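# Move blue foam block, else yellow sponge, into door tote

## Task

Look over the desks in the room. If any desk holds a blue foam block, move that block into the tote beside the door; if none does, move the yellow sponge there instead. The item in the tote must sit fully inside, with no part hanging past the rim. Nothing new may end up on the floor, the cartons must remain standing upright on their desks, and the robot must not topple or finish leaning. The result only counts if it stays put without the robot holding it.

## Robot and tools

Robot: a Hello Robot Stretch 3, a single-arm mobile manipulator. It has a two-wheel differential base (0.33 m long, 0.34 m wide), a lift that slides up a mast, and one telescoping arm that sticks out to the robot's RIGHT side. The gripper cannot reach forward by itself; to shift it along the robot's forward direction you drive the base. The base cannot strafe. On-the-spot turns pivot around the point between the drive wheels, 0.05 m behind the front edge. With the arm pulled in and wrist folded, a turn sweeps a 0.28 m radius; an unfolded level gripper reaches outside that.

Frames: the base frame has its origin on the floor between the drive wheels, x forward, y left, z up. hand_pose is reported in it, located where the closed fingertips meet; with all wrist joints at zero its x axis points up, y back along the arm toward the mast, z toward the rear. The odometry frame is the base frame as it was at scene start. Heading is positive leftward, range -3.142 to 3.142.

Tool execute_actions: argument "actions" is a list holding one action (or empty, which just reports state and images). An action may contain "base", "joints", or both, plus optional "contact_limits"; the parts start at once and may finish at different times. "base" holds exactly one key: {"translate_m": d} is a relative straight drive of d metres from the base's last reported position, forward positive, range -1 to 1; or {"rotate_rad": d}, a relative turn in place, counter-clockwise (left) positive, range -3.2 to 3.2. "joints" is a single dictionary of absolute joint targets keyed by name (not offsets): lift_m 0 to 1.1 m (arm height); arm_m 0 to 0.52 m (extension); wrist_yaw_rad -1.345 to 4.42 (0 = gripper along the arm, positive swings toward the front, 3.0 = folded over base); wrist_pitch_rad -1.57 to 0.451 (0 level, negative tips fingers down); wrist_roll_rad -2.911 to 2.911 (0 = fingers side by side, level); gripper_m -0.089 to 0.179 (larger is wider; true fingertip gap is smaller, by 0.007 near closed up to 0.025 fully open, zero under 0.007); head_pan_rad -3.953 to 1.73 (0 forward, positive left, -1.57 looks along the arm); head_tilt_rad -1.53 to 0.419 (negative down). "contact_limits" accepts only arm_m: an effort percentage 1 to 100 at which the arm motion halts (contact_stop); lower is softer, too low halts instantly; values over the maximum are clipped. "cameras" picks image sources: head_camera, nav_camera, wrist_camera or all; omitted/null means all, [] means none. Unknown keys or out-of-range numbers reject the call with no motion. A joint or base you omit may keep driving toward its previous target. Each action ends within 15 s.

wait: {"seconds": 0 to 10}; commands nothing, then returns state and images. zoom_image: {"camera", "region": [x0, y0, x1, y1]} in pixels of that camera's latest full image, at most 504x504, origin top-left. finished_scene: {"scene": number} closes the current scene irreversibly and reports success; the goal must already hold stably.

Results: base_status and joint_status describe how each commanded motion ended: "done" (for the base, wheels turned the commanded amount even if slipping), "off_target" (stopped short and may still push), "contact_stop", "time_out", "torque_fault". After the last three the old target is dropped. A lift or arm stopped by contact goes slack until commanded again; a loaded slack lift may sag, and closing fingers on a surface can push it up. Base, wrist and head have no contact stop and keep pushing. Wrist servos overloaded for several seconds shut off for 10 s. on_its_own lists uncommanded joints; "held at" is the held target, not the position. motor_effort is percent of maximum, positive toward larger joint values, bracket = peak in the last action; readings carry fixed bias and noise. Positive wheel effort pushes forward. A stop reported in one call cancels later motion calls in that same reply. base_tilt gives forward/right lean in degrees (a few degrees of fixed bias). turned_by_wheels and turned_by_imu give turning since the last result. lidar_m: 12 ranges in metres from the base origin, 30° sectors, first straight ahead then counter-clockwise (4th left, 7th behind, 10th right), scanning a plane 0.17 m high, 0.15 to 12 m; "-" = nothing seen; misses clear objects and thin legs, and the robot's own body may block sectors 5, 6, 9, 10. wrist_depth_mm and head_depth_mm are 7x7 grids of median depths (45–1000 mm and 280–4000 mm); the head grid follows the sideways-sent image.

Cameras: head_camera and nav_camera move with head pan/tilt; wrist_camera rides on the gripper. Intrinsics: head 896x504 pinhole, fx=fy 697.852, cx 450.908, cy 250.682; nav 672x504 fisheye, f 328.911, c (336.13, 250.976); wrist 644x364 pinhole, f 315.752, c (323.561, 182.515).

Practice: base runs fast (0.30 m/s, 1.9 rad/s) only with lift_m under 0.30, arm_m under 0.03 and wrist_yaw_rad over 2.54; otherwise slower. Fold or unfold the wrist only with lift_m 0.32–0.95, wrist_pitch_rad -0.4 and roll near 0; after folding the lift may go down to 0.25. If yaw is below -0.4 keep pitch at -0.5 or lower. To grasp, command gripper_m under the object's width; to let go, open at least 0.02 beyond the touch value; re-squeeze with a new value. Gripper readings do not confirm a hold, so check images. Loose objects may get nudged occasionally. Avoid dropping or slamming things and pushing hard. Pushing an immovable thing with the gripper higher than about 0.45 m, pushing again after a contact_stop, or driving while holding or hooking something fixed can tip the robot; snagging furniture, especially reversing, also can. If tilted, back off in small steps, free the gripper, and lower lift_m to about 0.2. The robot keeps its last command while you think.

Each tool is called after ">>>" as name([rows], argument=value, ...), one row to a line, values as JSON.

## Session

>>> execute_actions(actions=[])

Scene clock: 0.00 s.
base_odometry: x=+0.000 y=+0.000 heading=+0.000 (m, m, rad; odometry frame)
turned_by_wheels: +0.000 (rad since the last result)
turned_by_imu: +0.000 (rad since the last result)
base_tilt: forward=-1.3 right=-1.3 (deg)
lidar_m: 2.32 1.74 1.38 1.55 1.77 1.48 1.82 1.68 1.67 1.81 2.29 2.25
head_depth_mm: 2052 2490 2511 2490 2464 2085 2174 / 1931 2598 2622 2616 2608 2671 2386 / 1993 2695 2747 2773 2779 2827 2421 / 1967 2791 2914 2917 2978 2915 2434 / 1964 2759 2888 2847 2804 2700 2521 / 1916 2471 2515 2483 2415 2369 2277 / 1897 2245 2182 2154 2109 2077 2049
base_status: not commanded
joint_positions: lift_m=+0.353 arm_m=-0.002 wrist_yaw_rad=+2.927 wrist_pitch_rad=-0.361 wrist_roll_rad=-0.012 gripper_m=+0.037 head_pan_rad=-0.017 head_tilt_rad=-0.011
joint_status: not commanded
motor_effort: left_wheel=+0 right_wheel=+0 lift_m=+37 arm_m=-1 wrist_yaw_rad=+0 wrist_pitch_rad=+8 wrist_roll_rad=+0 gripper_m=+1 head_pan_rad=+0 head_tilt_rad=+1 (%)
hand_pose: x=+0.0280 y=+0.0827 z=+0.3787 quat_wxyz=(+0.201, +0.701, +0.053, +0.682) (m; base frame)
wrist_depth_mm: - - - - - - - / - - - - - - - / 889 - - - - - - / 728 - 841 902 962 - - / 602 - 681 706 751 820 910 / 521 - 556 588 635 685 704 / 462 - - 513 545 564 587
pictures: head_camera (sideways: a quarter turn clockwise sets it upright), nav_camera (sideways: a quarter turn counterclockwise sets it upright), wrist_camera
Images, in order (width x height): head_camera 896x504, nav_camera 672x504, wrist_camera 644x364.

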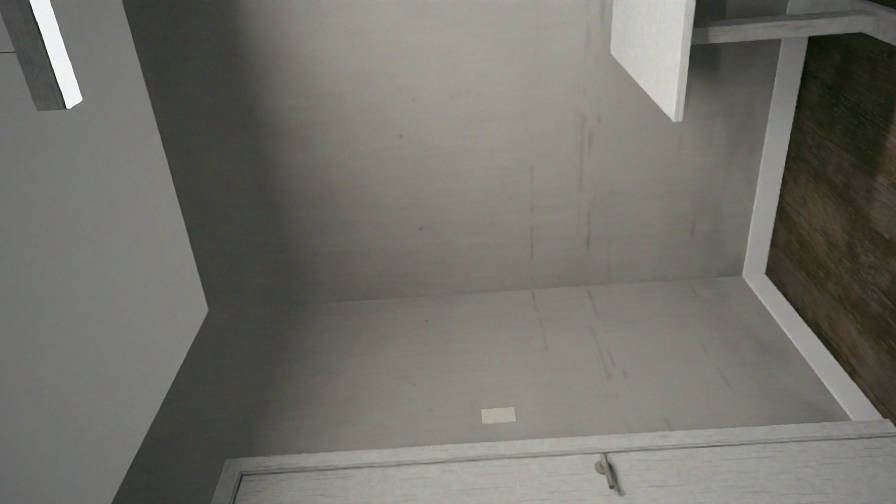

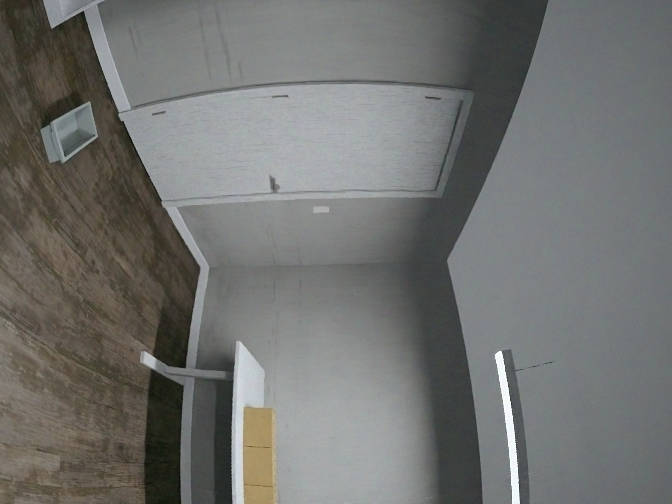

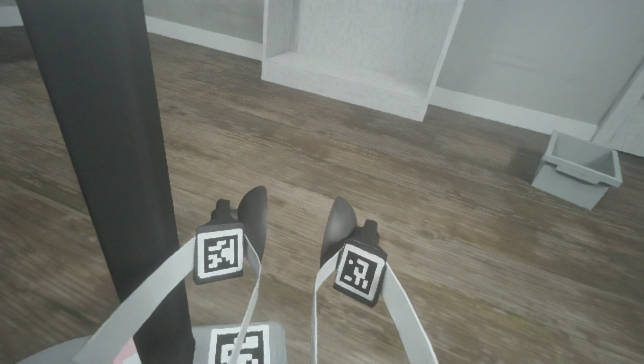

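>>> execute_actions([
  {"joints": {"head_pan_rad": -1.4, "head_tilt_rad": -0.25, "lift_m": 0.285}},
], cameras=["head_camera", "nav_camera"])

>>> execute_actions([
  {"joints": {"head_pan_rad": -2.95}},
], cameras=["head_camera", "nav_camera"])

Scene clock: 12.90 s.
base_odometry: x=+0.000 y=+0.000 heading=+0.000 (m, m, rad; odometry frame)
turned_by_wheels: +0.000 (rad since the last result)
turned_by_imu: +0.000 (rad since the last result)
base_tilt: forward=-1.3 right=-1.4 (deg)
lidar_m: 2.32 1.74 1.38 1.54 1.78 1.48 1.82 1.68 1.67 1.81 2.29 2.24
head_depth_mm: 1920 1993 2076 2088 1494 2148 1694 / 2063 2132 2204 2311 1743 2029 1697 / 2193 2291 2399 2496 2626 2261 1715 / 2375 2462 2587 2743 2826 2247 1728 / 2566 2683 2847 2964 3044 2287 1743 / 2765 2879 3048 3199 3141 2302 1739 / 2783 2810 2881 2956 2958 2322 1770
base_status: not commanded
joint_positions: lift_m=+0.286 arm_m=-0.002 wrist_yaw_rad=+2.927 wrist_pitch_rad=-0.361 wrist_roll_rad=-0.012 gripper_m=+0.037 head_pan_rad=-1.393 head_tilt_rad=-0.247
joint_status: all done
motor_effort: left_wheel=+0(0) right_wheel=+0(0) lift_m=+24(35) arm_m=-1(0) wrist_yaw_rad=+0(0) wrist_pitch_rad=+7(8) wrist_roll_rad=+0(0) gripper_m=+0(1) head_pan_rad=-4(42) head_tilt_rad=-1(17) (%)
hand_pose: x=+0.0279 y=+0.0827 z=+0.3112 quat_wxyz=(+0.201, +0.701, +0.053, +0.682) (m; base frame)
wrist_depth_mm: - - - - - - - / 992 - - - - - - / 780 893 933 - - - - / 618 - 714 762 847 906 925 / 527 - 584 614 671 703 772 / 457 - - 511 548 575 618 / - - - 444 473 480 510
pictures: head_camera (sideways: a quarter turn clockwise sets it upright), nav_camera (sideways: a quarter turn counterclockwise sets it upright)
Images, in order (width x height): head_camera 896x504, nav_camera 672x504.

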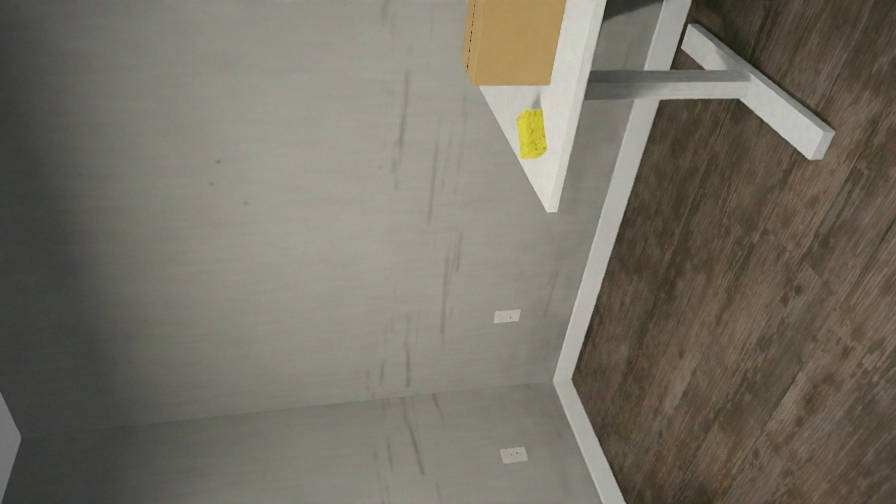

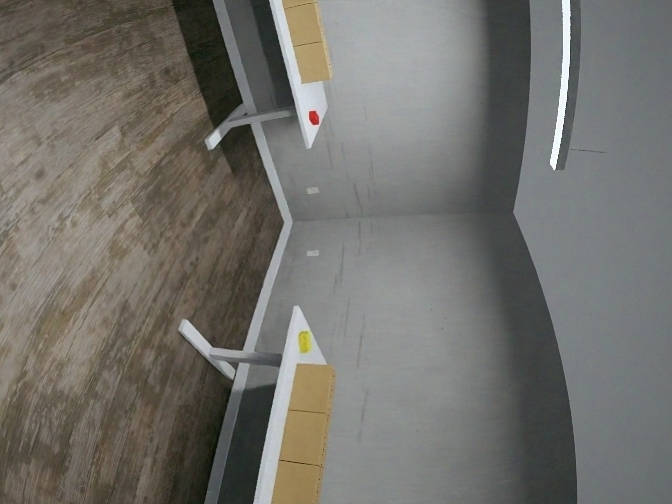

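Scene clock: 14.27 s.
base_odometry: x=+0.000 y=+0.000 heading=+0.000 (m, m, rad; odometry frame)
turned_by_wheels: +0.000 (rad since the last result)
turned_by_imu: +0.000 (rad since the last result)
base_tilt: forward=-1.3 right=-1.6 (deg)
lidar_m: 2.32 1.74 1.38 1.55 1.77 1.48 1.82 1.68 1.67 1.80 2.29 2.25
head_depth_mm: 1991 2054 2159 2181 1732 2003 1676 / 2110 2198 2299 2385 2495 2212 1695 / 2249 2374 2478 2586 2704 2205 1700 / 2447 2573 2703 2817 2877 2263 1725 / 2566 2644 2728 2790 2820 2267 1737 / 2347 2392 2513 2534 2609 2306 1754 / 2182 2230 2286 2307 2370 2304 1770
base_status: not commanded
joint_positions: lift_m=+0.286 arm_m=-0.002 wrist_yaw_rad=+2.927 wrist_pitch_rad=-0.361 wrist_roll_rad=-0.012 gripper_m=+0.037 head_pan_rad=-2.943 head_tilt_rad=-0.247
joint_status: all done
motor_effort: left_wheel=+0(0) right_wheel=-1(0) lift_m=+23(24) arm_m=-1(0) wrist_yaw_rad=+0(0) wrist_pitch_rad=+8(8) wrist_roll_rad=+0(0) gripper_m=+0(0) head_pan_rad=-4(42) head_tilt_rad=-1(1) (%)
hand_pose: x=+0.0279 y=+0.0827 z=+0.3112 quat_wxyz=(+0.201, +0.701, +0.053, +0.682) (m; base frame)
wrist_depth_mm: - - - - - - - / 935 - - - - - - / 786 871 928 - - - - / 608 - 715 783 818 902 959 / 511 - 587 608 675 705 777 / 467 - - 508 552 576 607 / - - - 441 465 491 512
pictures: head_camera (sideways: a quarter turn clockwise sets it upright), nav_camera (sideways: a quarter turn counterclockwise sets it upright)
Images, in order (width x height): head_camera 896x504, nav_camera 672x504.

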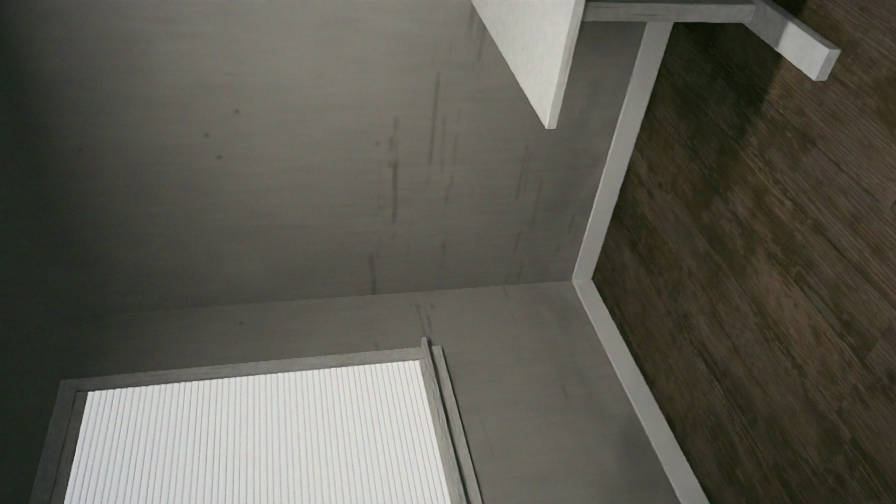

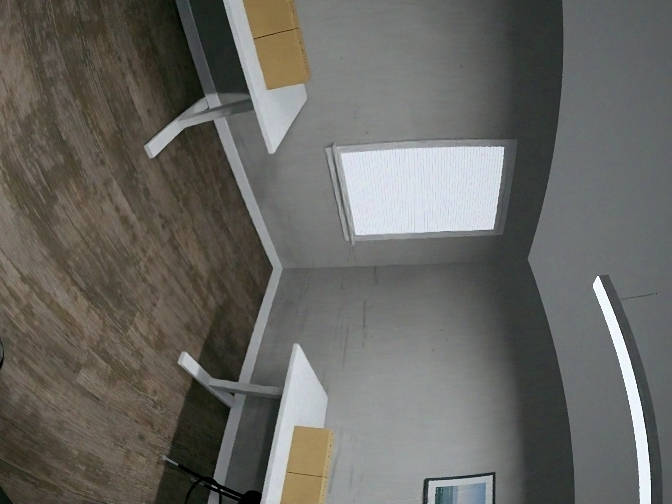

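>>> execute_actions([
  {"base": {"rotate_rad": 0.22}, "joints": {"head_pan_rad": -3.1, "head_tilt_rad": -0.5}},
], cameras=[])

>>> execute_actions([
  {"base": {"translate_m": -1.0}},
], cameras=["nav_camera"])

Scene clock: 33.40 s.
base_odometry: x=+0.000 y=+0.000 heading=+0.220 (m, m, rad; odometry frame)
turned_by_wheels: +0.220 (rad since the last result)
turned_by_imu: +0.217 (rad since the last result)
base_tilt: forward=-1.4 right=-1.5 (deg)
lidar_m: 1.95 1.38 1.40 1.56 2.13 1.53 2.43 1.67 1.80 2.38 2.30 2.25
head_depth_mm: 2004 2139 2208 2405 2019 1620 1351 / 2154 2287 2476 2584 2069 1645 1363 / 2325 2500 2686 2765 2073 1632 1368 / 2483 2668 2891 2837 2091 1651 1376 / 2363 2465 2685 2754 2097 1661 1376 / 2157 2284 2441 2552 2107 1668 1386 / 2007 2136 2225 2356 2122 1689 1396
base_status: done
joint_positions: lift_m=+0.286 arm_m=-0.002 wrist_yaw_rad=+2.927 wrist_pitch_rad=-0.361 wrist_roll_rad=-0.012 gripper_m=+0.037 head_pan_rad=-3.093 head_tilt_rad=-0.494
joint_status: all done
motor_effort: left_wheel=-2(12) right_wheel=+2(8) lift_m=+23(23) arm_m=-1(1) wrist_yaw_rad=+0(0) wrist_pitch_rad=+8(8) wrist_roll_rad=+0(0) gripper_m=+0(0) head_pan_rad=-4(20) head_tilt_rad=-3(18) (%)
hand_pose: x=+0.0279 y=+0.0827 z=+0.3112 quat_wxyz=(+0.201, +0.701, +0.053, +0.682) (m; base frame)
wrist_depth_mm: - - - - - - - / 985 - - - - - - / 760 863 935 - - - - / 626 - 742 761 812 936 - / 528 - 607 616 679 703 767 / 452 - - 506 555 585 616 / - - - 446 460 491 518
pictures: none
No camera images: the call's "cameras" was empty. Leave "cameras" out to get every camera's image.

Scene clock: 38.50 s.
base_odometry: x=-0.976 y=-0.218 heading=+0.220 (m, m, rad; odometry frame)
turned_by_wheels: +0.000 (rad since the last result)
turned_by_imu: -0.009 (rad since the last result)
base_tilt: forward=-1.4 right=-1.4 (deg)
lidar_m: 2.80 2.20 2.05 1.01 1.29 0.96 1.59 1.41 0.99 1.59 1.80 3.17
head_depth_mm: 1310 1401 1484 1596 1738 1625 1356 / 1398 1494 1609 1741 1856 1632 1361 / 1507 1610 1759 1917 1999 1636 1367 / 1632 1752 1924 2096 2084 1649 1366 / 1596 1693 1818 1938 2007 1659 1383 / 1467 1543 1639 1752 1883 1659 1384 / 1354 1424 1501 1607 1699 1680 1392
base_status: done
joint_positions: lift_m=+0.286 arm_m=-0.002 wrist_yaw_rad=+2.927 wrist_pitch_rad=-0.361 wrist_roll_rad=-0.012 gripper_m=+0.037 head_pan_rad=-3.093 head_tilt_rad=-0.495
joint_status: not commanded
motor_effort: left_wheel=-1(13) right_wheel=+1(5) lift_m=+24(23) arm_m=-1(1) wrist_yaw_rad=+0(0) wrist_pitch_rad=+8(8) wrist_roll_rad=+0(0) gripper_m=+0(1) head_pan_rad=-4(4) head_tilt_rad=-3(3) (%)
hand_pose: x=+0.0279 y=+0.0827 z=+0.3112 quat_wxyz=(+0.201, +0.701, +0.053, +0.682) (m; base frame)
wrist_depth_mm: - - - - - - - / 1000 - - - - - - / 763 858 909 - - - - / 625 - 713 782 819 922 997 / 523 - 591 612 660 709 747 / 454 - - 494 551 570 610 / - - - 450 461 486 506
pictures: nav_camera (sideways: a quarter turn counterclockwise sets it upright)
Images, in order (width x height): nav_camera 672x504.

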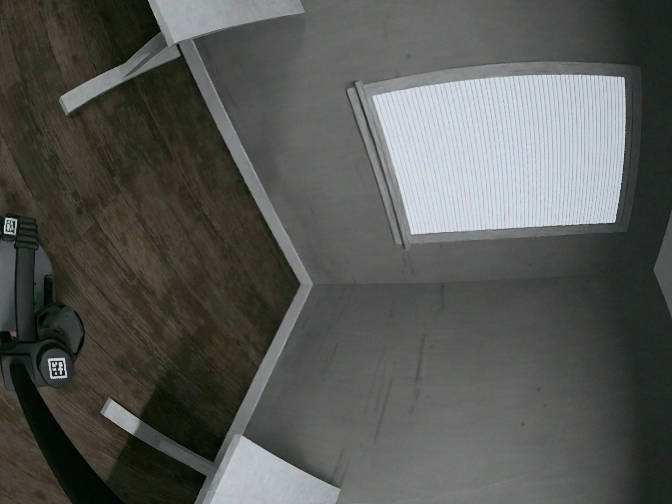

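>>> execute_actions([
  {"base": {"translate_m": -0.95}, "joints": {"head_pan_rad": 1.17, "head_tilt_rad": -0.4}},
], cameras=["head_camera", "nav_camera"])

Scene clock: 47.87 s.
base_odometry: x=-1.903 y=-0.425 heading=+0.220 (m, m, rad; odometry frame)
turned_by_wheels: +0.000 (rad since the last result)
turned_by_imu: -0.008 (rad since the last result)
base_tilt: forward=-1.3 right=-1.4 (deg)
lidar_m: 3.59 2.77 0.67 0.69 0.70 0.70 0.79 0.77 0.76 0.86 1.04 3.67
head_depth_mm: 2462 2621 2768 1484 1038 799 649 / 2528 2693 2825 1118 963 801 670 / 2586 2735 2918 1354 973 809 694 / 2108 2189 2209 1548 1062 814 717 / 1618 1655 1713 1571 1071 821 862 / 1275 1349 1370 1395 1086 829 1372 / 1072 1124 1149 1178 1096 832 1213
base_status: done
joint_positions: lift_m=+0.286 arm_m=-0.002 wrist_yaw_rad=+2.927 wrist_pitch_rad=-0.361 wrist_roll_rad=-0.012 gripper_m=+0.037 head_pan_rad=+1.163 head_tilt_rad=-0.409
joint_status: all done
motor_effort: left_wheel=+0(12) right_wheel=+0(6) lift_m=+24(23) arm_m=-1(1) wrist_yaw_rad=+0(1) wrist_pitch_rad=+8(8) wrist_roll_rad=+0(0) gripper_m=+1(1) head_pan_rad=+3(40) head_tilt_rad=+3(13) (%)
hand_pose: x=+0.0279 y=+0.0827 z=+0.3112 quat_wxyz=(+0.201, +0.701, +0.053, +0.682) (m; base frame)
wrist_depth_mm: - 729 876 - - - - / 567 803 968 - - - - / 597 809 890 835 - - - / 614 - 723 759 768 874 1000 / 520 - 581 602 661 699 766 / 458 - - 502 557 563 596 / - - - 448 462 484 504
pictures: head_camera (sideways: a quarter turn clockwise sets it upright), nav_camera (sideways: a quarter turn counterclockwise sets it upright)
Images, in order (width x height): head_camera 896x504, nav_camera 672x504.

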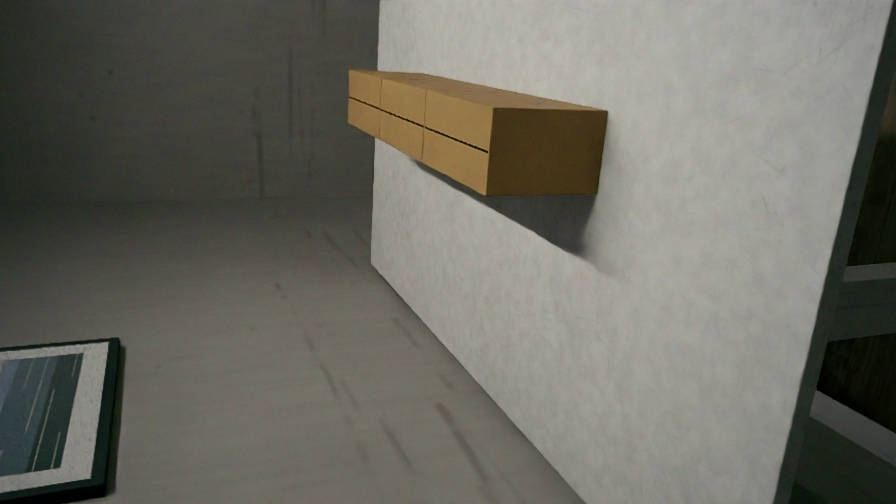

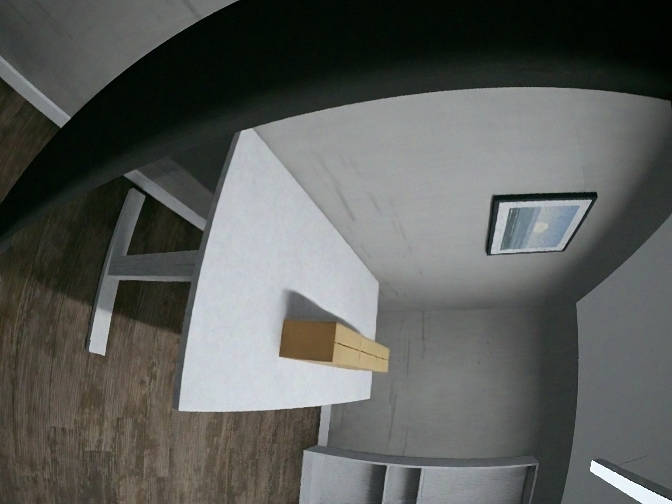

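>>> execute_actions([
  {"base": {"rotate_rad": -0.485}, "joints": {"head_pan_rad": -0.45, "head_tilt_rad": -0.4}},
], cameras=["head_camera", "nav_camera"])

Scene clock: 65.50 s.
base_odometry: x=-1.903 y=-0.425 heading=-0.265 (m, m, rad; odometry frame)
turned_by_wheels: -0.485 (rad since the last result)
turned_by_imu: -0.479 (rad since the last result)
base_tilt: forward=-1.4 right=-1.4 (deg)
lidar_m: 3.66 3.48 2.78 0.67 0.82 0.70 0.70 0.81 0.76 0.76 0.88 1.04
head_depth_mm: 1349 1412 1461 1426 1199 1645 1435 / 1634 1721 1818 1513 1199 1789 1417 / 2091 2222 2252 1523 1156 1293 1361 / 2891 3153 3172 1457 1124 1815 1464 / 3491 3723 3868 1205 1083 1825 1477 / 3422 3663 3797 1712 1197 1846 1487 / 3401 3522 3738 3604 2437 1854 1490
base_status: done
joint_positions: lift_m=+0.286 arm_m=-0.002 wrist_yaw_rad=+2.927 wrist_pitch_rad=-0.361 wrist_roll_rad=-0.012 gripper_m=+0.037 head_pan_rad=-0.443 head_tilt_rad=-0.408
joint_status: all done
motor_effort: left_wheel=+3(13) right_wheel=-3(9) lift_m=+24(23) arm_m=-1(0) wrist_yaw_rad=+0(0) wrist_pitch_rad=+8(8) wrist_roll_rad=+0(0) gripper_m=+0(1) head_pan_rad=-4(40) head_tilt_rad=+4(3) (%)
hand_pose: x=+0.0279 y=+0.0827 z=+0.3112 quat_wxyz=(+0.201, +0.701, +0.053, +0.682) (m; base frame)
wrist_depth_mm: - 617 - - - - - / 749 647 - - - - - / 736 759 895 - - - - / 618 - 720 763 832 900 999 / 524 - 589 615 653 715 743 / 459 - - 517 553 581 605 / - - - 446 461 491 510
pictures: head_camera (sideways: a quarter turn clockwise sets it upright), nav_camera (sideways: a quarter turn counterclockwise sets it upright)
Images, in order (width x height): head_camera 896x504, nav_camera 672x504.

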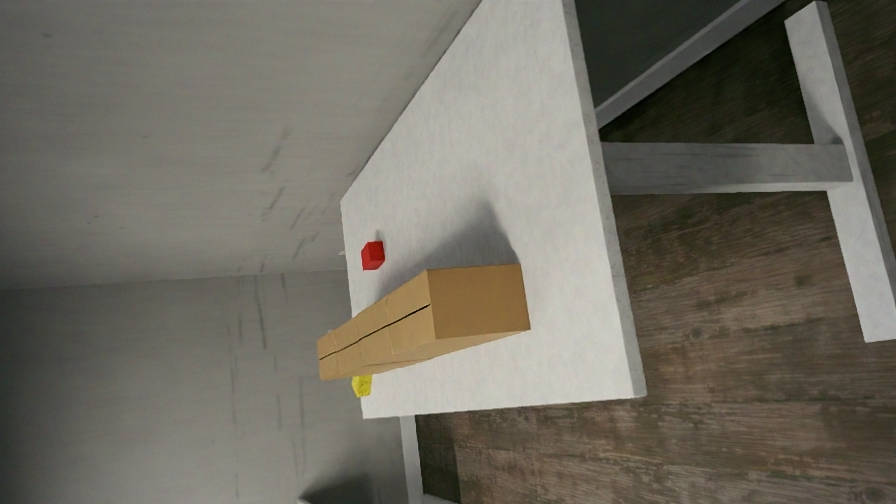

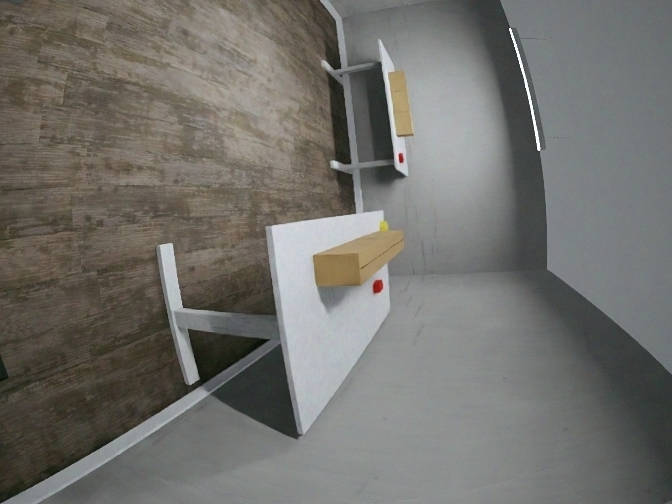

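>>> execute_actions([
  {"base": {"translate_m": 1.0}, "joints": {"head_pan_rad": -3.95, "head_tilt_rad": -0.35}},
], cameras=["nav_camera"])

Scene clock: 80.47 s.
base_odometry: x=-0.938 y=-0.687 heading=-0.265 (m, m, rad; odometry frame)
turned_by_wheels: +0.000 (rad since the last result)
turned_by_imu: +0.008 (rad since the last result)
base_tilt: forward=-1.4 right=-1.3 (deg)
lidar_m: 2.66 3.08 2.50 2.45 1.73 1.28 1.67 1.18 1.02 0.56 1.18 1.38
head_depth_mm: - - - - - - - / - - - - - - - / 1793 1913 2007 1379 1600 1907 1519 / 1694 1801 1904 1321 1285 1907 1531 / 1601 1693 1790 1789 1228 1933 1549 / 1541 1610 1675 1705 1189 1481 1505 / 1469 1523 1591 1641 1330 1817 1562
base_status: done
joint_positions: lift_m=+0.286 arm_m=-0.002 wrist_yaw_rad=+2.927 wrist_pitch_rad=-0.361 wrist_roll_rad=-0.012 gripper_m=+0.037 head_pan_rad=-3.943 head_tilt_rad=-0.359
joint_status: all done
motor_effort: left_wheel=+2(14) right_wheel=-2(5) lift_m=+23(24) arm_m=-1(1) wrist_yaw_rad=+0(0) wrist_pitch_rad=+7(8) wrist_roll_rad=+0(0) gripper_m=+1(0) head_pan_rad=-4(43) head_tilt_rad=+4(11) (%)
hand_pose: x=+0.0279 y=+0.0826 z=+0.3112 quat_wxyz=(+0.201, +0.701, +0.053, +0.682) (m; base frame)
wrist_depth_mm: - - - - - - - / - - - - - - - / 769 878 945 - - - - / 615 - 727 745 818 912 - / 516 - 592 625 661 693 747 / 461 - - 502 554 581 624 / - - - 446 465 484 511
pictures: nav_camera (sideways: a quarter turn counterclockwise sets it upright)
Images, in order (width x height): nav_camera 672x504.

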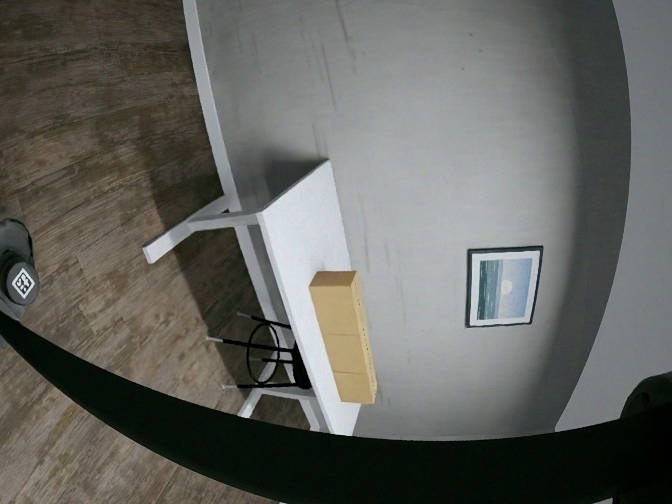

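>>> execute_actions([
  {"base": {"translate_m": 1.0}, "joints": {"head_pan_rad": -1.33, "head_tilt_rad": -0.62}},
], cameras=["head_camera", "nav_camera"])

Scene clock: 90.37 s.
base_odometry: x=+0.027 y=-0.949 heading=-0.265 (m, m, rad; odometry frame)
turned_by_wheels: +0.000 (rad since the last result)
turned_by_imu: +0.008 (rad since the last result)
base_tilt: forward=-1.3 right=-1.3 (deg)
lidar_m: 1.68 2.13 2.48 2.24 2.56 2.16 2.54 1.21 1.28 0.86 1.50 2.14
head_depth_mm: 1075 1162 1250 694 710 676 1256 / 1118 1223 1296 705 742 715 1269 / 1171 1275 1366 1026 782 1321 1271 / 1215 1345 1487 1033 795 1462 1249 / 1274 1406 1578 1732 814 1511 1272 / 1335 1489 1675 1922 1725 1506 1283 / 1403 1580 1792 2059 1829 1510 1287
base_status: done
joint_positions: lift_m=+0.286 arm_m=-0.002 wrist_yaw_rad=+2.927 wrist_pitch_rad=-0.361 wrist_roll_rad=-0.012 gripper_m=+0.037 head_pan_rad=-1.337 head_tilt_rad=-0.613
joint_status: all done
motor_effort: left_wheel=+0(12) right_wheel=-1(6) lift_m=+23(23) arm_m=-1(1) wrist_yaw_rad=+0(0) wrist_pitch_rad=+8(8) wrist_roll_rad=+0(0) gripper_m=+0(1) head_pan_rad=+3(42) head_tilt_rad=-3(22) (%)
hand_pose: x=+0.0279 y=+0.0826 z=+0.3112 quat_wxyz=(+0.201, +0.701, +0.053, +0.682) (m; base frame)
wrist_depth_mm: - - - - - - - / 946 - - - - - - / 760 889 920 - - - - / 613 - 736 788 835 891 - / 519 - 600 621 691 697 769 / 458 - - 507 548 580 608 / - - - 451 463 489 504
pictures: head_camera (sideways: a quarter turn clockwise sets it upright), nav_camera (sideways: a quarter turn counterclockwise sets it upright)
Images, in order (width x height): head_camera 896x504, nav_camera 672x504.

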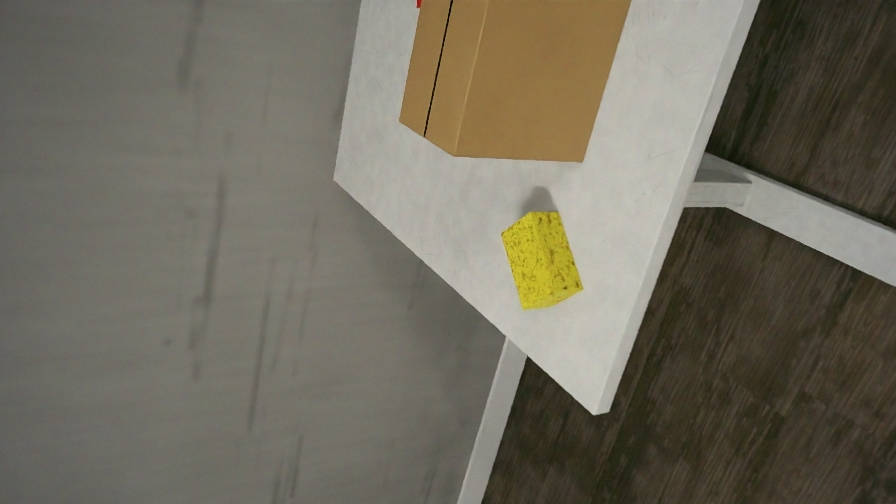

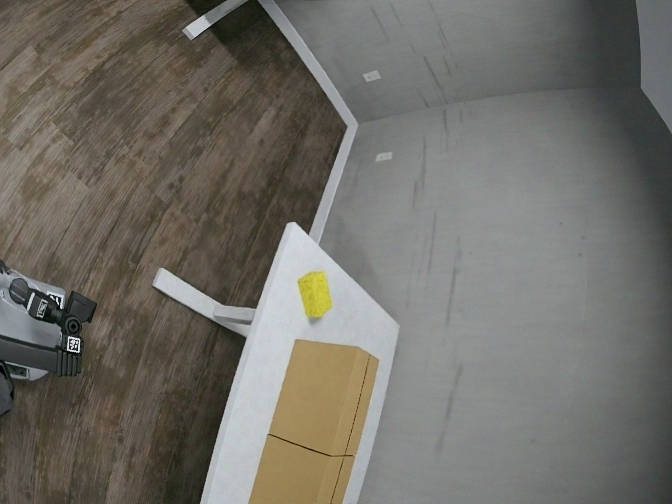

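>>> zoom_image(camera="head_camera", region=[460, 170, 640, 340])

Region (460, 170, 640, 340) of head_camera's 896x504 image, scaled by 2.800, with more detail than that image has.

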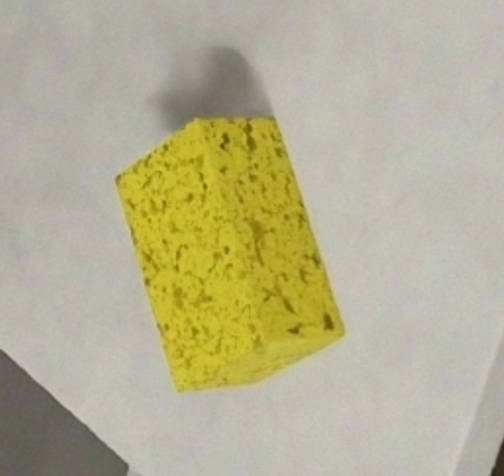

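>>> execute_actions([
  {"base": {"translate_m": 1.0}, "joints": {"head_pan_rad": 0.1, "head_tilt_rad": -0.6}},
], cameras=["head_camera", "nav_camera"])

Scene clock: 111.03 s.
base_odometry: x=+0.992 y=-1.211 heading=-0.265 (m, m, rad; odometry frame)
turned_by_wheels: +0.000 (rad since the last result)
turned_by_imu: +0.008 (rad since the last result)
base_tilt: forward=-1.3 right=-1.4 (deg)
lidar_m: 1.18 1.27 2.19 2.19 2.47 3.03 2.16 1.24 1.25 1.55 1.35 0.74
head_depth_mm: 957 1040 1139 1022 804 663 590 / 984 1071 1187 1023 679 664 605 / 1015 1106 1220 711 659 669 1204 / 1048 1147 1253 717 692 671 1258 / 1075 1181 1292 722 726 674 1283 / 1121 1229 1326 728 756 693 1297 / 1154 1267 1386 740 782 719 1288
base_status: done
joint_positions: lift_m=+0.286 arm_m=-0.002 wrist_yaw_rad=+2.927 wrist_pitch_rad=-0.361 wrist_roll_rad=-0.012 gripper_m=+0.037 head_pan_rad=+0.093 head_tilt_rad=-0.605
joint_status: all done
motor_effort: left_wheel=-1(11) right_wheel=+1(8) lift_m=+23(24) arm_m=-1(1) wrist_yaw_rad=+0(0) wrist_pitch_rad=+8(7) wrist_roll_rad=+0(0) gripper_m=+1(1) head_pan_rad=+4(40) head_tilt_rad=+2(5) (%)
hand_pose: x=+0.0279 y=+0.0826 z=+0.3112 quat_wxyz=(+0.201, +0.701, +0.053, +0.682) (m; base frame)
wrist_depth_mm: - - - - - - - / 945 - - - - - - / 761 882 940 - - - - / 604 - 729 764 838 903 - / 516 - 598 609 653 701 763 / 453 - - 499 549 571 600 / - - - 457 464 484 516
pictures: head_camera (sideways: a quarter turn clockwise sets it upright), nav_camera (sideways: a quarter turn counterclockwise sets it upright)
Images, in order (width x height): head_camera 896x504, nav_camera 672x504.

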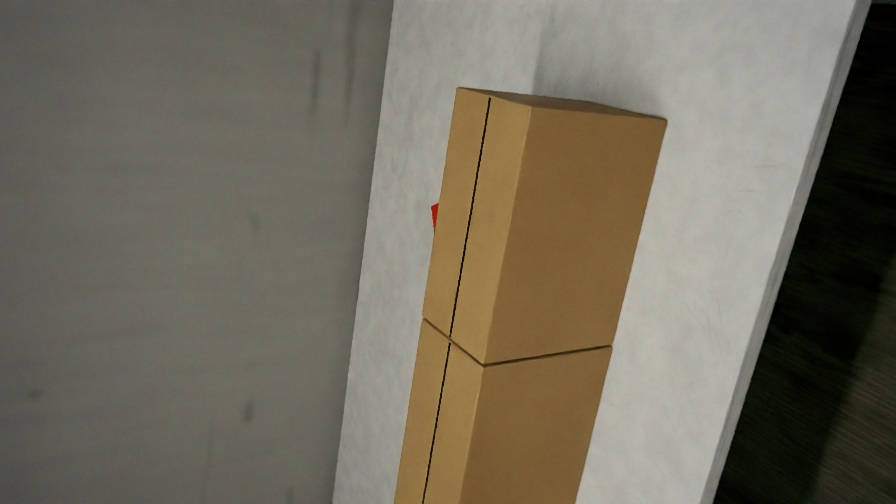

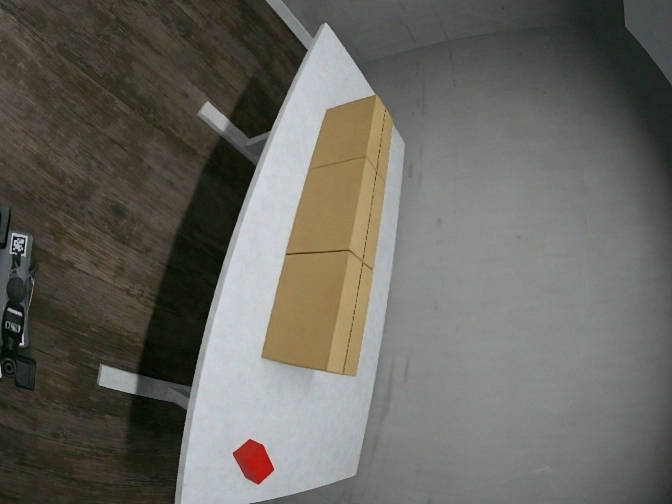

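>>> execute_actions([
  {"base": {"translate_m": 0.36}, "joints": {"head_pan_rad": 0.5, "head_tilt_rad": -0.7}},
], cameras=["head_camera", "nav_camera"])

Scene clock: 124.30 s.
base_odometry: x=+1.340 y=-1.305 heading=-0.265 (m, m, rad; odometry frame)
turned_by_wheels: +0.000 (rad since the last result)
turned_by_imu: +0.003 (rad since the last result)
base_tilt: forward=-1.4 right=-1.3 (deg)
lidar_m: 0.83 0.98 1.01 2.09 2.48 3.37 2.51 1.51 1.66 1.61 0.45 0.83
head_depth_mm: 762 828 912 902 736 427 370 / 813 890 990 907 738 428 371 / 873 965 1063 911 744 428 387 / 944 1054 1148 916 512 430 458 / 1031 1159 1200 925 513 452 526 / 1135 1282 1211 925 514 543 546 / 1250 1450 1222 639 547 621 549
base_status: done
joint_positions: lift_m=+0.286 arm_m=-0.002 wrist_yaw_rad=+2.927 wrist_pitch_rad=-0.361 wrist_roll_rad=-0.012 gripper_m=+0.037 head_pan_rad=+0.493 head_tilt_rad=-0.692
joint_status: all done
motor_effort: left_wheel=-1(11) right_wheel=+1(9) lift_m=+23(24) arm_m=-1(0) wrist_yaw_rad=+0(0) wrist_pitch_rad=+8(8) wrist_roll_rad=+0(0) gripper_m=+0(1) head_pan_rad=+3(29) head_tilt_rad=-3(14) (%)
hand_pose: x=+0.0279 y=+0.0826 z=+0.3112 quat_wxyz=(+0.201, +0.701, +0.053, +0.682) (m; base frame)
wrist_depth_mm: - - - - - - - / 977 - - - - - - / 768 865 919 - - - - / 618 - 728 768 847 920 926 / 539 - 595 615 672 692 753 / 453 - - 505 546 569 628 / - - - 443 464 492 509
pictures: head_camera (sideways: a quarter turn clockwise sets it upright), nav_camera (sideways: a quarter turn counterclockwise sets it upright)
Images, in order (width x height): head_camera 896x504, nav_camera 672x504.

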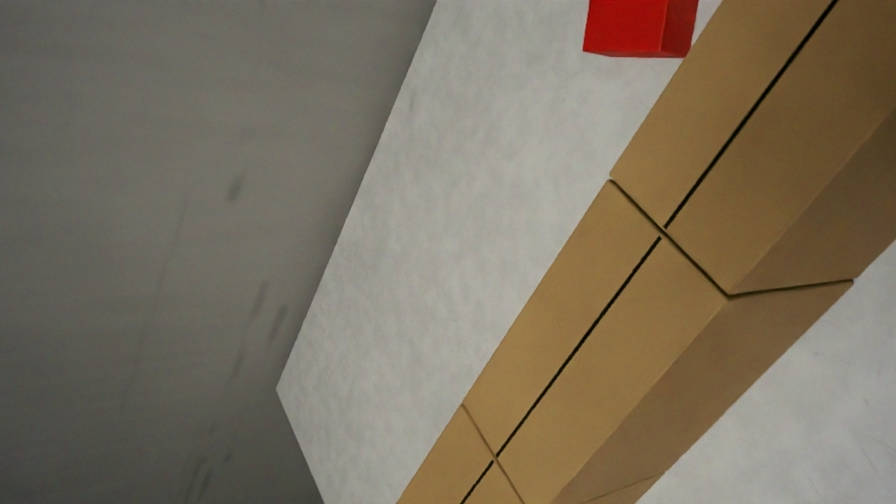

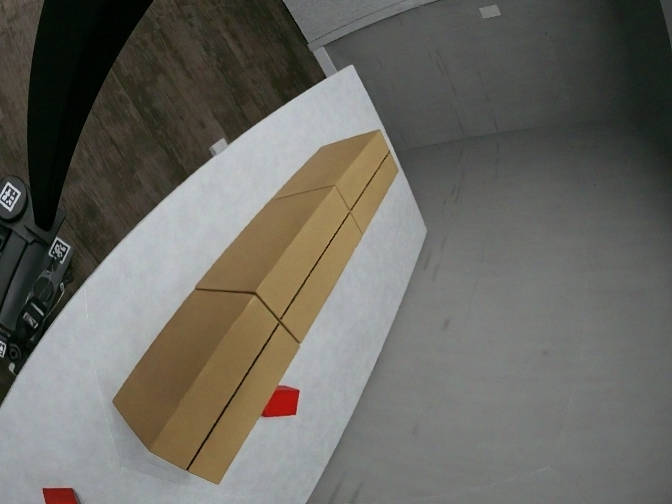

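>>> execute_actions(actions=[])

Scene clock: 132.73 s.
base_odometry: x=+1.340 y=-1.305 heading=-0.265 (m, m, rad; odometry frame)
turned_by_wheels: +0.000 (rad since the last result)
turned_by_imu: +0.000 (rad since the last result)
base_tilt: forward=-1.2 right=-1.5 (deg)
lidar_m: 0.83 0.98 1.01 2.08 2.48 3.36 2.50 1.51 1.66 1.61 0.45 0.83
head_depth_mm: 762 828 910 903 736 426 369 / 812 895 988 905 738 428 370 / 873 966 1062 913 742 429 387 / 947 1053 1143 918 512 430 456 / 1029 1160 1196 922 513 452 526 / 1129 1288 1206 927 516 543 547 / 1250 1455 1224 638 547 620 549
base_status: done
joint_positions: lift_m=+0.286 arm_m=-0.002 wrist_yaw_rad=+2.927 wrist_pitch_rad=-0.361 wrist_roll_rad=-0.012 gripper_m=+0.037 head_pan_rad=+0.493 head_tilt_rad=-0.692
joint_status: all done
motor_effort: left_wheel=-1(11) right_wheel=+1(9) lift_m=+23(24) arm_m=-1(0) wrist_yaw_rad=+0(0) wrist_pitch_rad=+8(8) wrist_roll_rad=+0(0) gripper_m=+1(1) head_pan_rad=+3(29) head_tilt_rad=-4(14) (%)
hand_pose: x=+0.0279 y=+0.0826 z=+0.3112 quat_wxyz=(+0.201, +0.701, +0.053, +0.682) (m; base frame)
wrist_depth_mm: - - - - - - - / 963 - - - - - - / 795 881 905 - - - - / 632 - 704 760 812 920 905 / 521 - 581 619 659 709 754 / 461 - - 501 555 580 596 / - - - 453 464 482 511
pictures: head_camera (sideways: a quarter turn clockwise sets it upright), nav_camera (sideways: a quarter turn counterclockwise sets it upright), wrist_camera
Images, in order (width x height): head_camera 896x504, nav_camera 672x504, wrist_camera 644x364.

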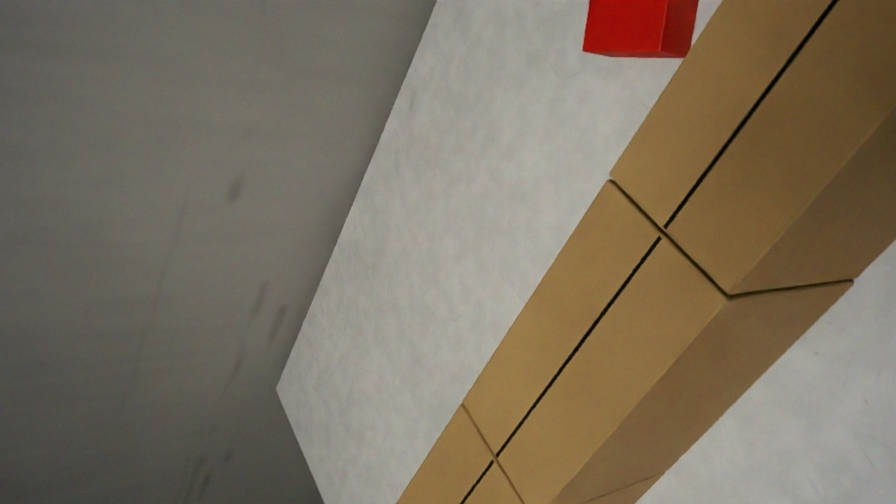

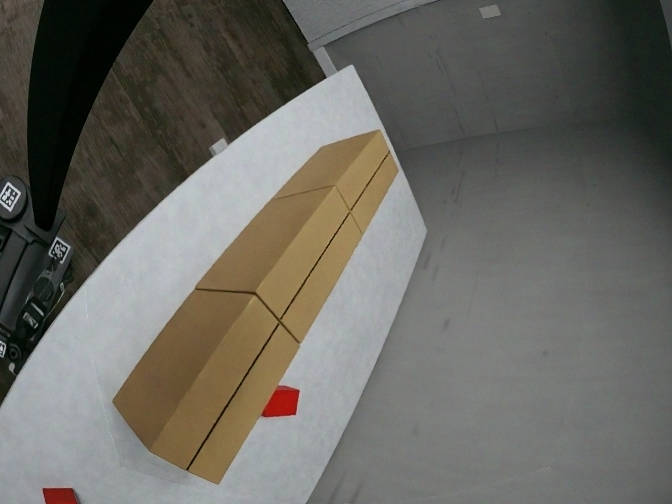

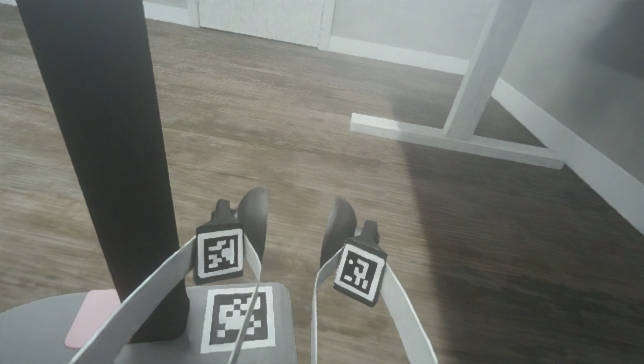

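>>> execute_actions([
  {"base": {"translate_m": -0.9}, "joints": {"head_pan_rad": -1.95, "head_tilt_rad": -0.72, "wrist_pitch_rad": -0.41}},
], cameras=["head_camera", "nav_camera"])

Scene clock: 191.60 s.
base_odometry: x=+0.471 y=-1.069 heading=-0.265 (m, m, rad; odometry frame)
turned_by_wheels: +0.000 (rad since the last result)
turned_by_imu: -0.008 (rad since the last result)
base_tilt: forward=-1.4 right=-1.3 (deg)
lidar_m: 1.70 1.72 2.34 2.25 2.70 2.55 2.78 1.62 0.93 1.41 1.65 1.24
head_depth_mm: 1270 1400 834 872 1636 1381 1199 / 1255 1379 829 857 1594 1387 1202 / 1241 1362 1099 873 1604 1381 1211 / 1224 1356 1152 851 1411 1392 1211 / 1200 1341 1208 961 1607 1403 1214 / 1192 1319 1477 1693 1656 1409 1223 / 1172 1309 1463 1660 1664 1409 1234
base_status: done
joint_positions: lift_m=+0.286 arm_m=-0.002 wrist_yaw_rad=+2.927 wrist_pitch_rad=-0.425 wrist_roll_rad=-0.012 gripper_m=+0.037 head_pan_rad=-1.943 head_tilt_rad=-0.711
joint_status: all done
motor_effort: left_wheel=+0(13) right_wheel=+0(6) lift_m=+24(24) arm_m=-1(0) wrist_yaw_rad=+0(0) wrist_pitch_rad=+8(7) wrist_roll_rad=+0(0) gripper_m=+0(1) head_pan_rad=-4(41) head_tilt_rad=-3(7) (%)
hand_pose: x=+0.0263 y=+0.0751 z=+0.2966 quat_wxyz=(+0.222, +0.699, +0.076, +0.676) (m; base frame)
wrist_depth_mm: - - - - - - - / 874 - - - - - - / 698 - 805 869 943 - - / 561 - 656 694 733 804 884 / 486 - 558 568 614 645 697 / - - - 472 514 532 561 / - - - 426 436 464 488
pictures: head_camera (sideways: a quarter turn clockwise sets it upright), nav_camera (sideways: a quarter turn counterclockwise sets it upright)
Images, in order (width x height): head_camera 896x504, nav_camera 672x504.

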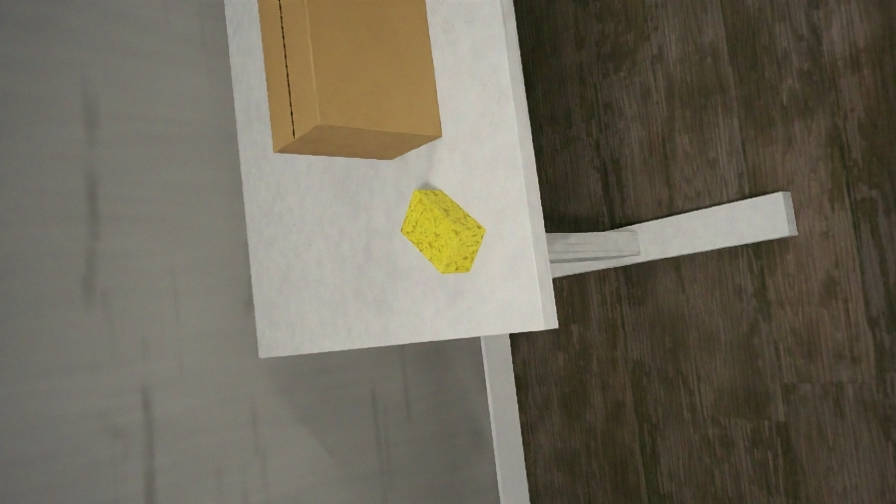

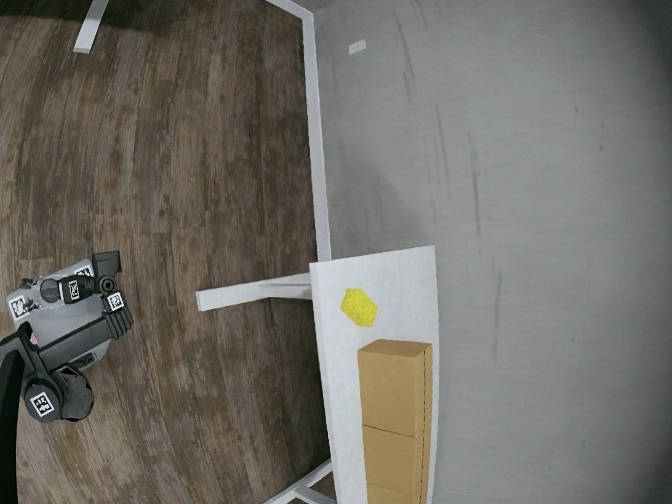

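>>> zoom_image(camera="head_camera", region=[360, 110, 600, 350])

Region (360, 110, 600, 350) of head_camera's 896x504 image, scaled by 2.100, with more detail than that image has.

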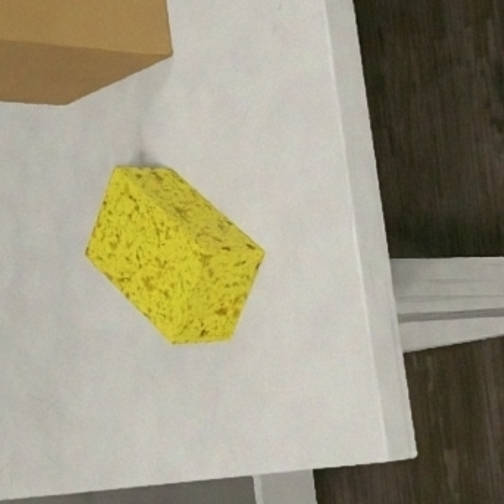

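>>> execute_actions([
  {"joints": {"lift_m": 0.79, "arm_m": 0.21, "wrist_yaw_rad": 0.15, "head_pan_rad": -1.85, "head_tilt_rad": -0.76}},
], cameras=["head_camera", "wrist_camera"])

Scene clock: 257.53 s.
base_odometry: x=+0.471 y=-1.069 heading=-0.265 (m, m, rad; odometry frame)
turned_by_wheels: +0.000 (rad since the last result)
turned_by_imu: +0.000 (rad since the last result)
base_tilt: forward=-1.4 right=-1.3 (deg)
lidar_m: 1.70 1.73 2.34 2.24 2.70 2.55 2.77 1.62 0.93 1.41 1.64 1.24
head_depth_mm: 1249 1348 810 838 1578 1374 - / 1241 1341 986 846 1608 - - / 1229 1332 1066 834 - 1301 1188 / 1227 1330 1073 905 1526 1359 1199 / 1205 1356 1542 1681 - 1370 1198 / 1201 1358 1527 1703 1536 1376 1201 / 1196 1348 1530 1730 1604 1372 1204
base_status: not commanded
joint_positions: lift_m=+0.789 arm_m=+0.210 wrist_yaw_rad=+0.152 wrist_pitch_rad=-0.425 wrist_roll_rad=-0.012 gripper_m=+0.037 head_pan_rad=-1.857 head_tilt_rad=-0.751
joint_status: all done
motor_effort: left_wheel=+0(0) right_wheel=+0(0) lift_m=+50(53) arm_m=+3(5) wrist_yaw_rad=-1(2) wrist_pitch_rad=+7(7) wrist_roll_rad=+0(0) gripper_m=+0(1) head_pan_rad=+3(17) head_tilt_rad=-4(8) (%)
hand_pose: x=+0.0122 y=-0.5756 z=+0.8006 quat_wxyz=(+0.705, +0.202, -0.673, -0.096) (m; base frame)
wrist_depth_mm: - - - 980 838 760 706 / - - - - 920 821 732 / - - - - - 606 577 / - - - - - 437 416 / - - - - - 334 330 / 917 995 - - - 275 268 / 830 843 895 904 959 234 233
pictures: head_camera (sideways: a quarter turn clockwise sets it upright), wrist_camera
Images, in order (width x height): head_camera 896x504, wrist_camera 644x364.

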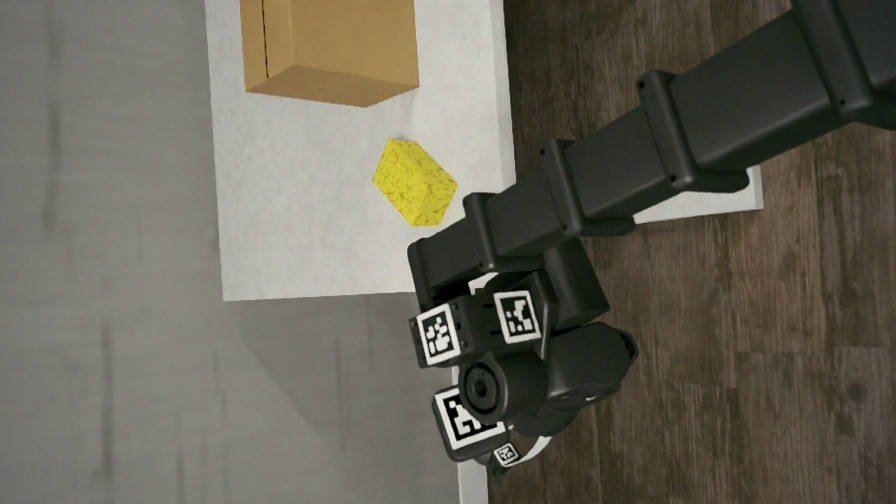

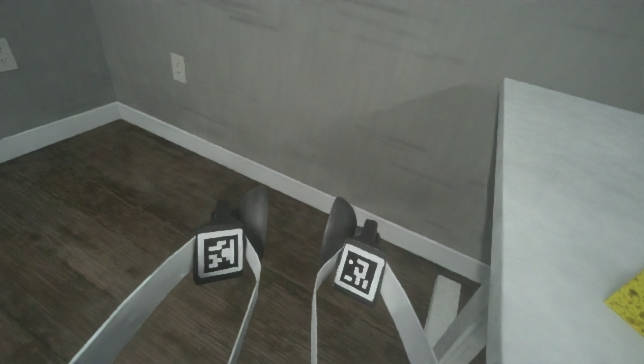

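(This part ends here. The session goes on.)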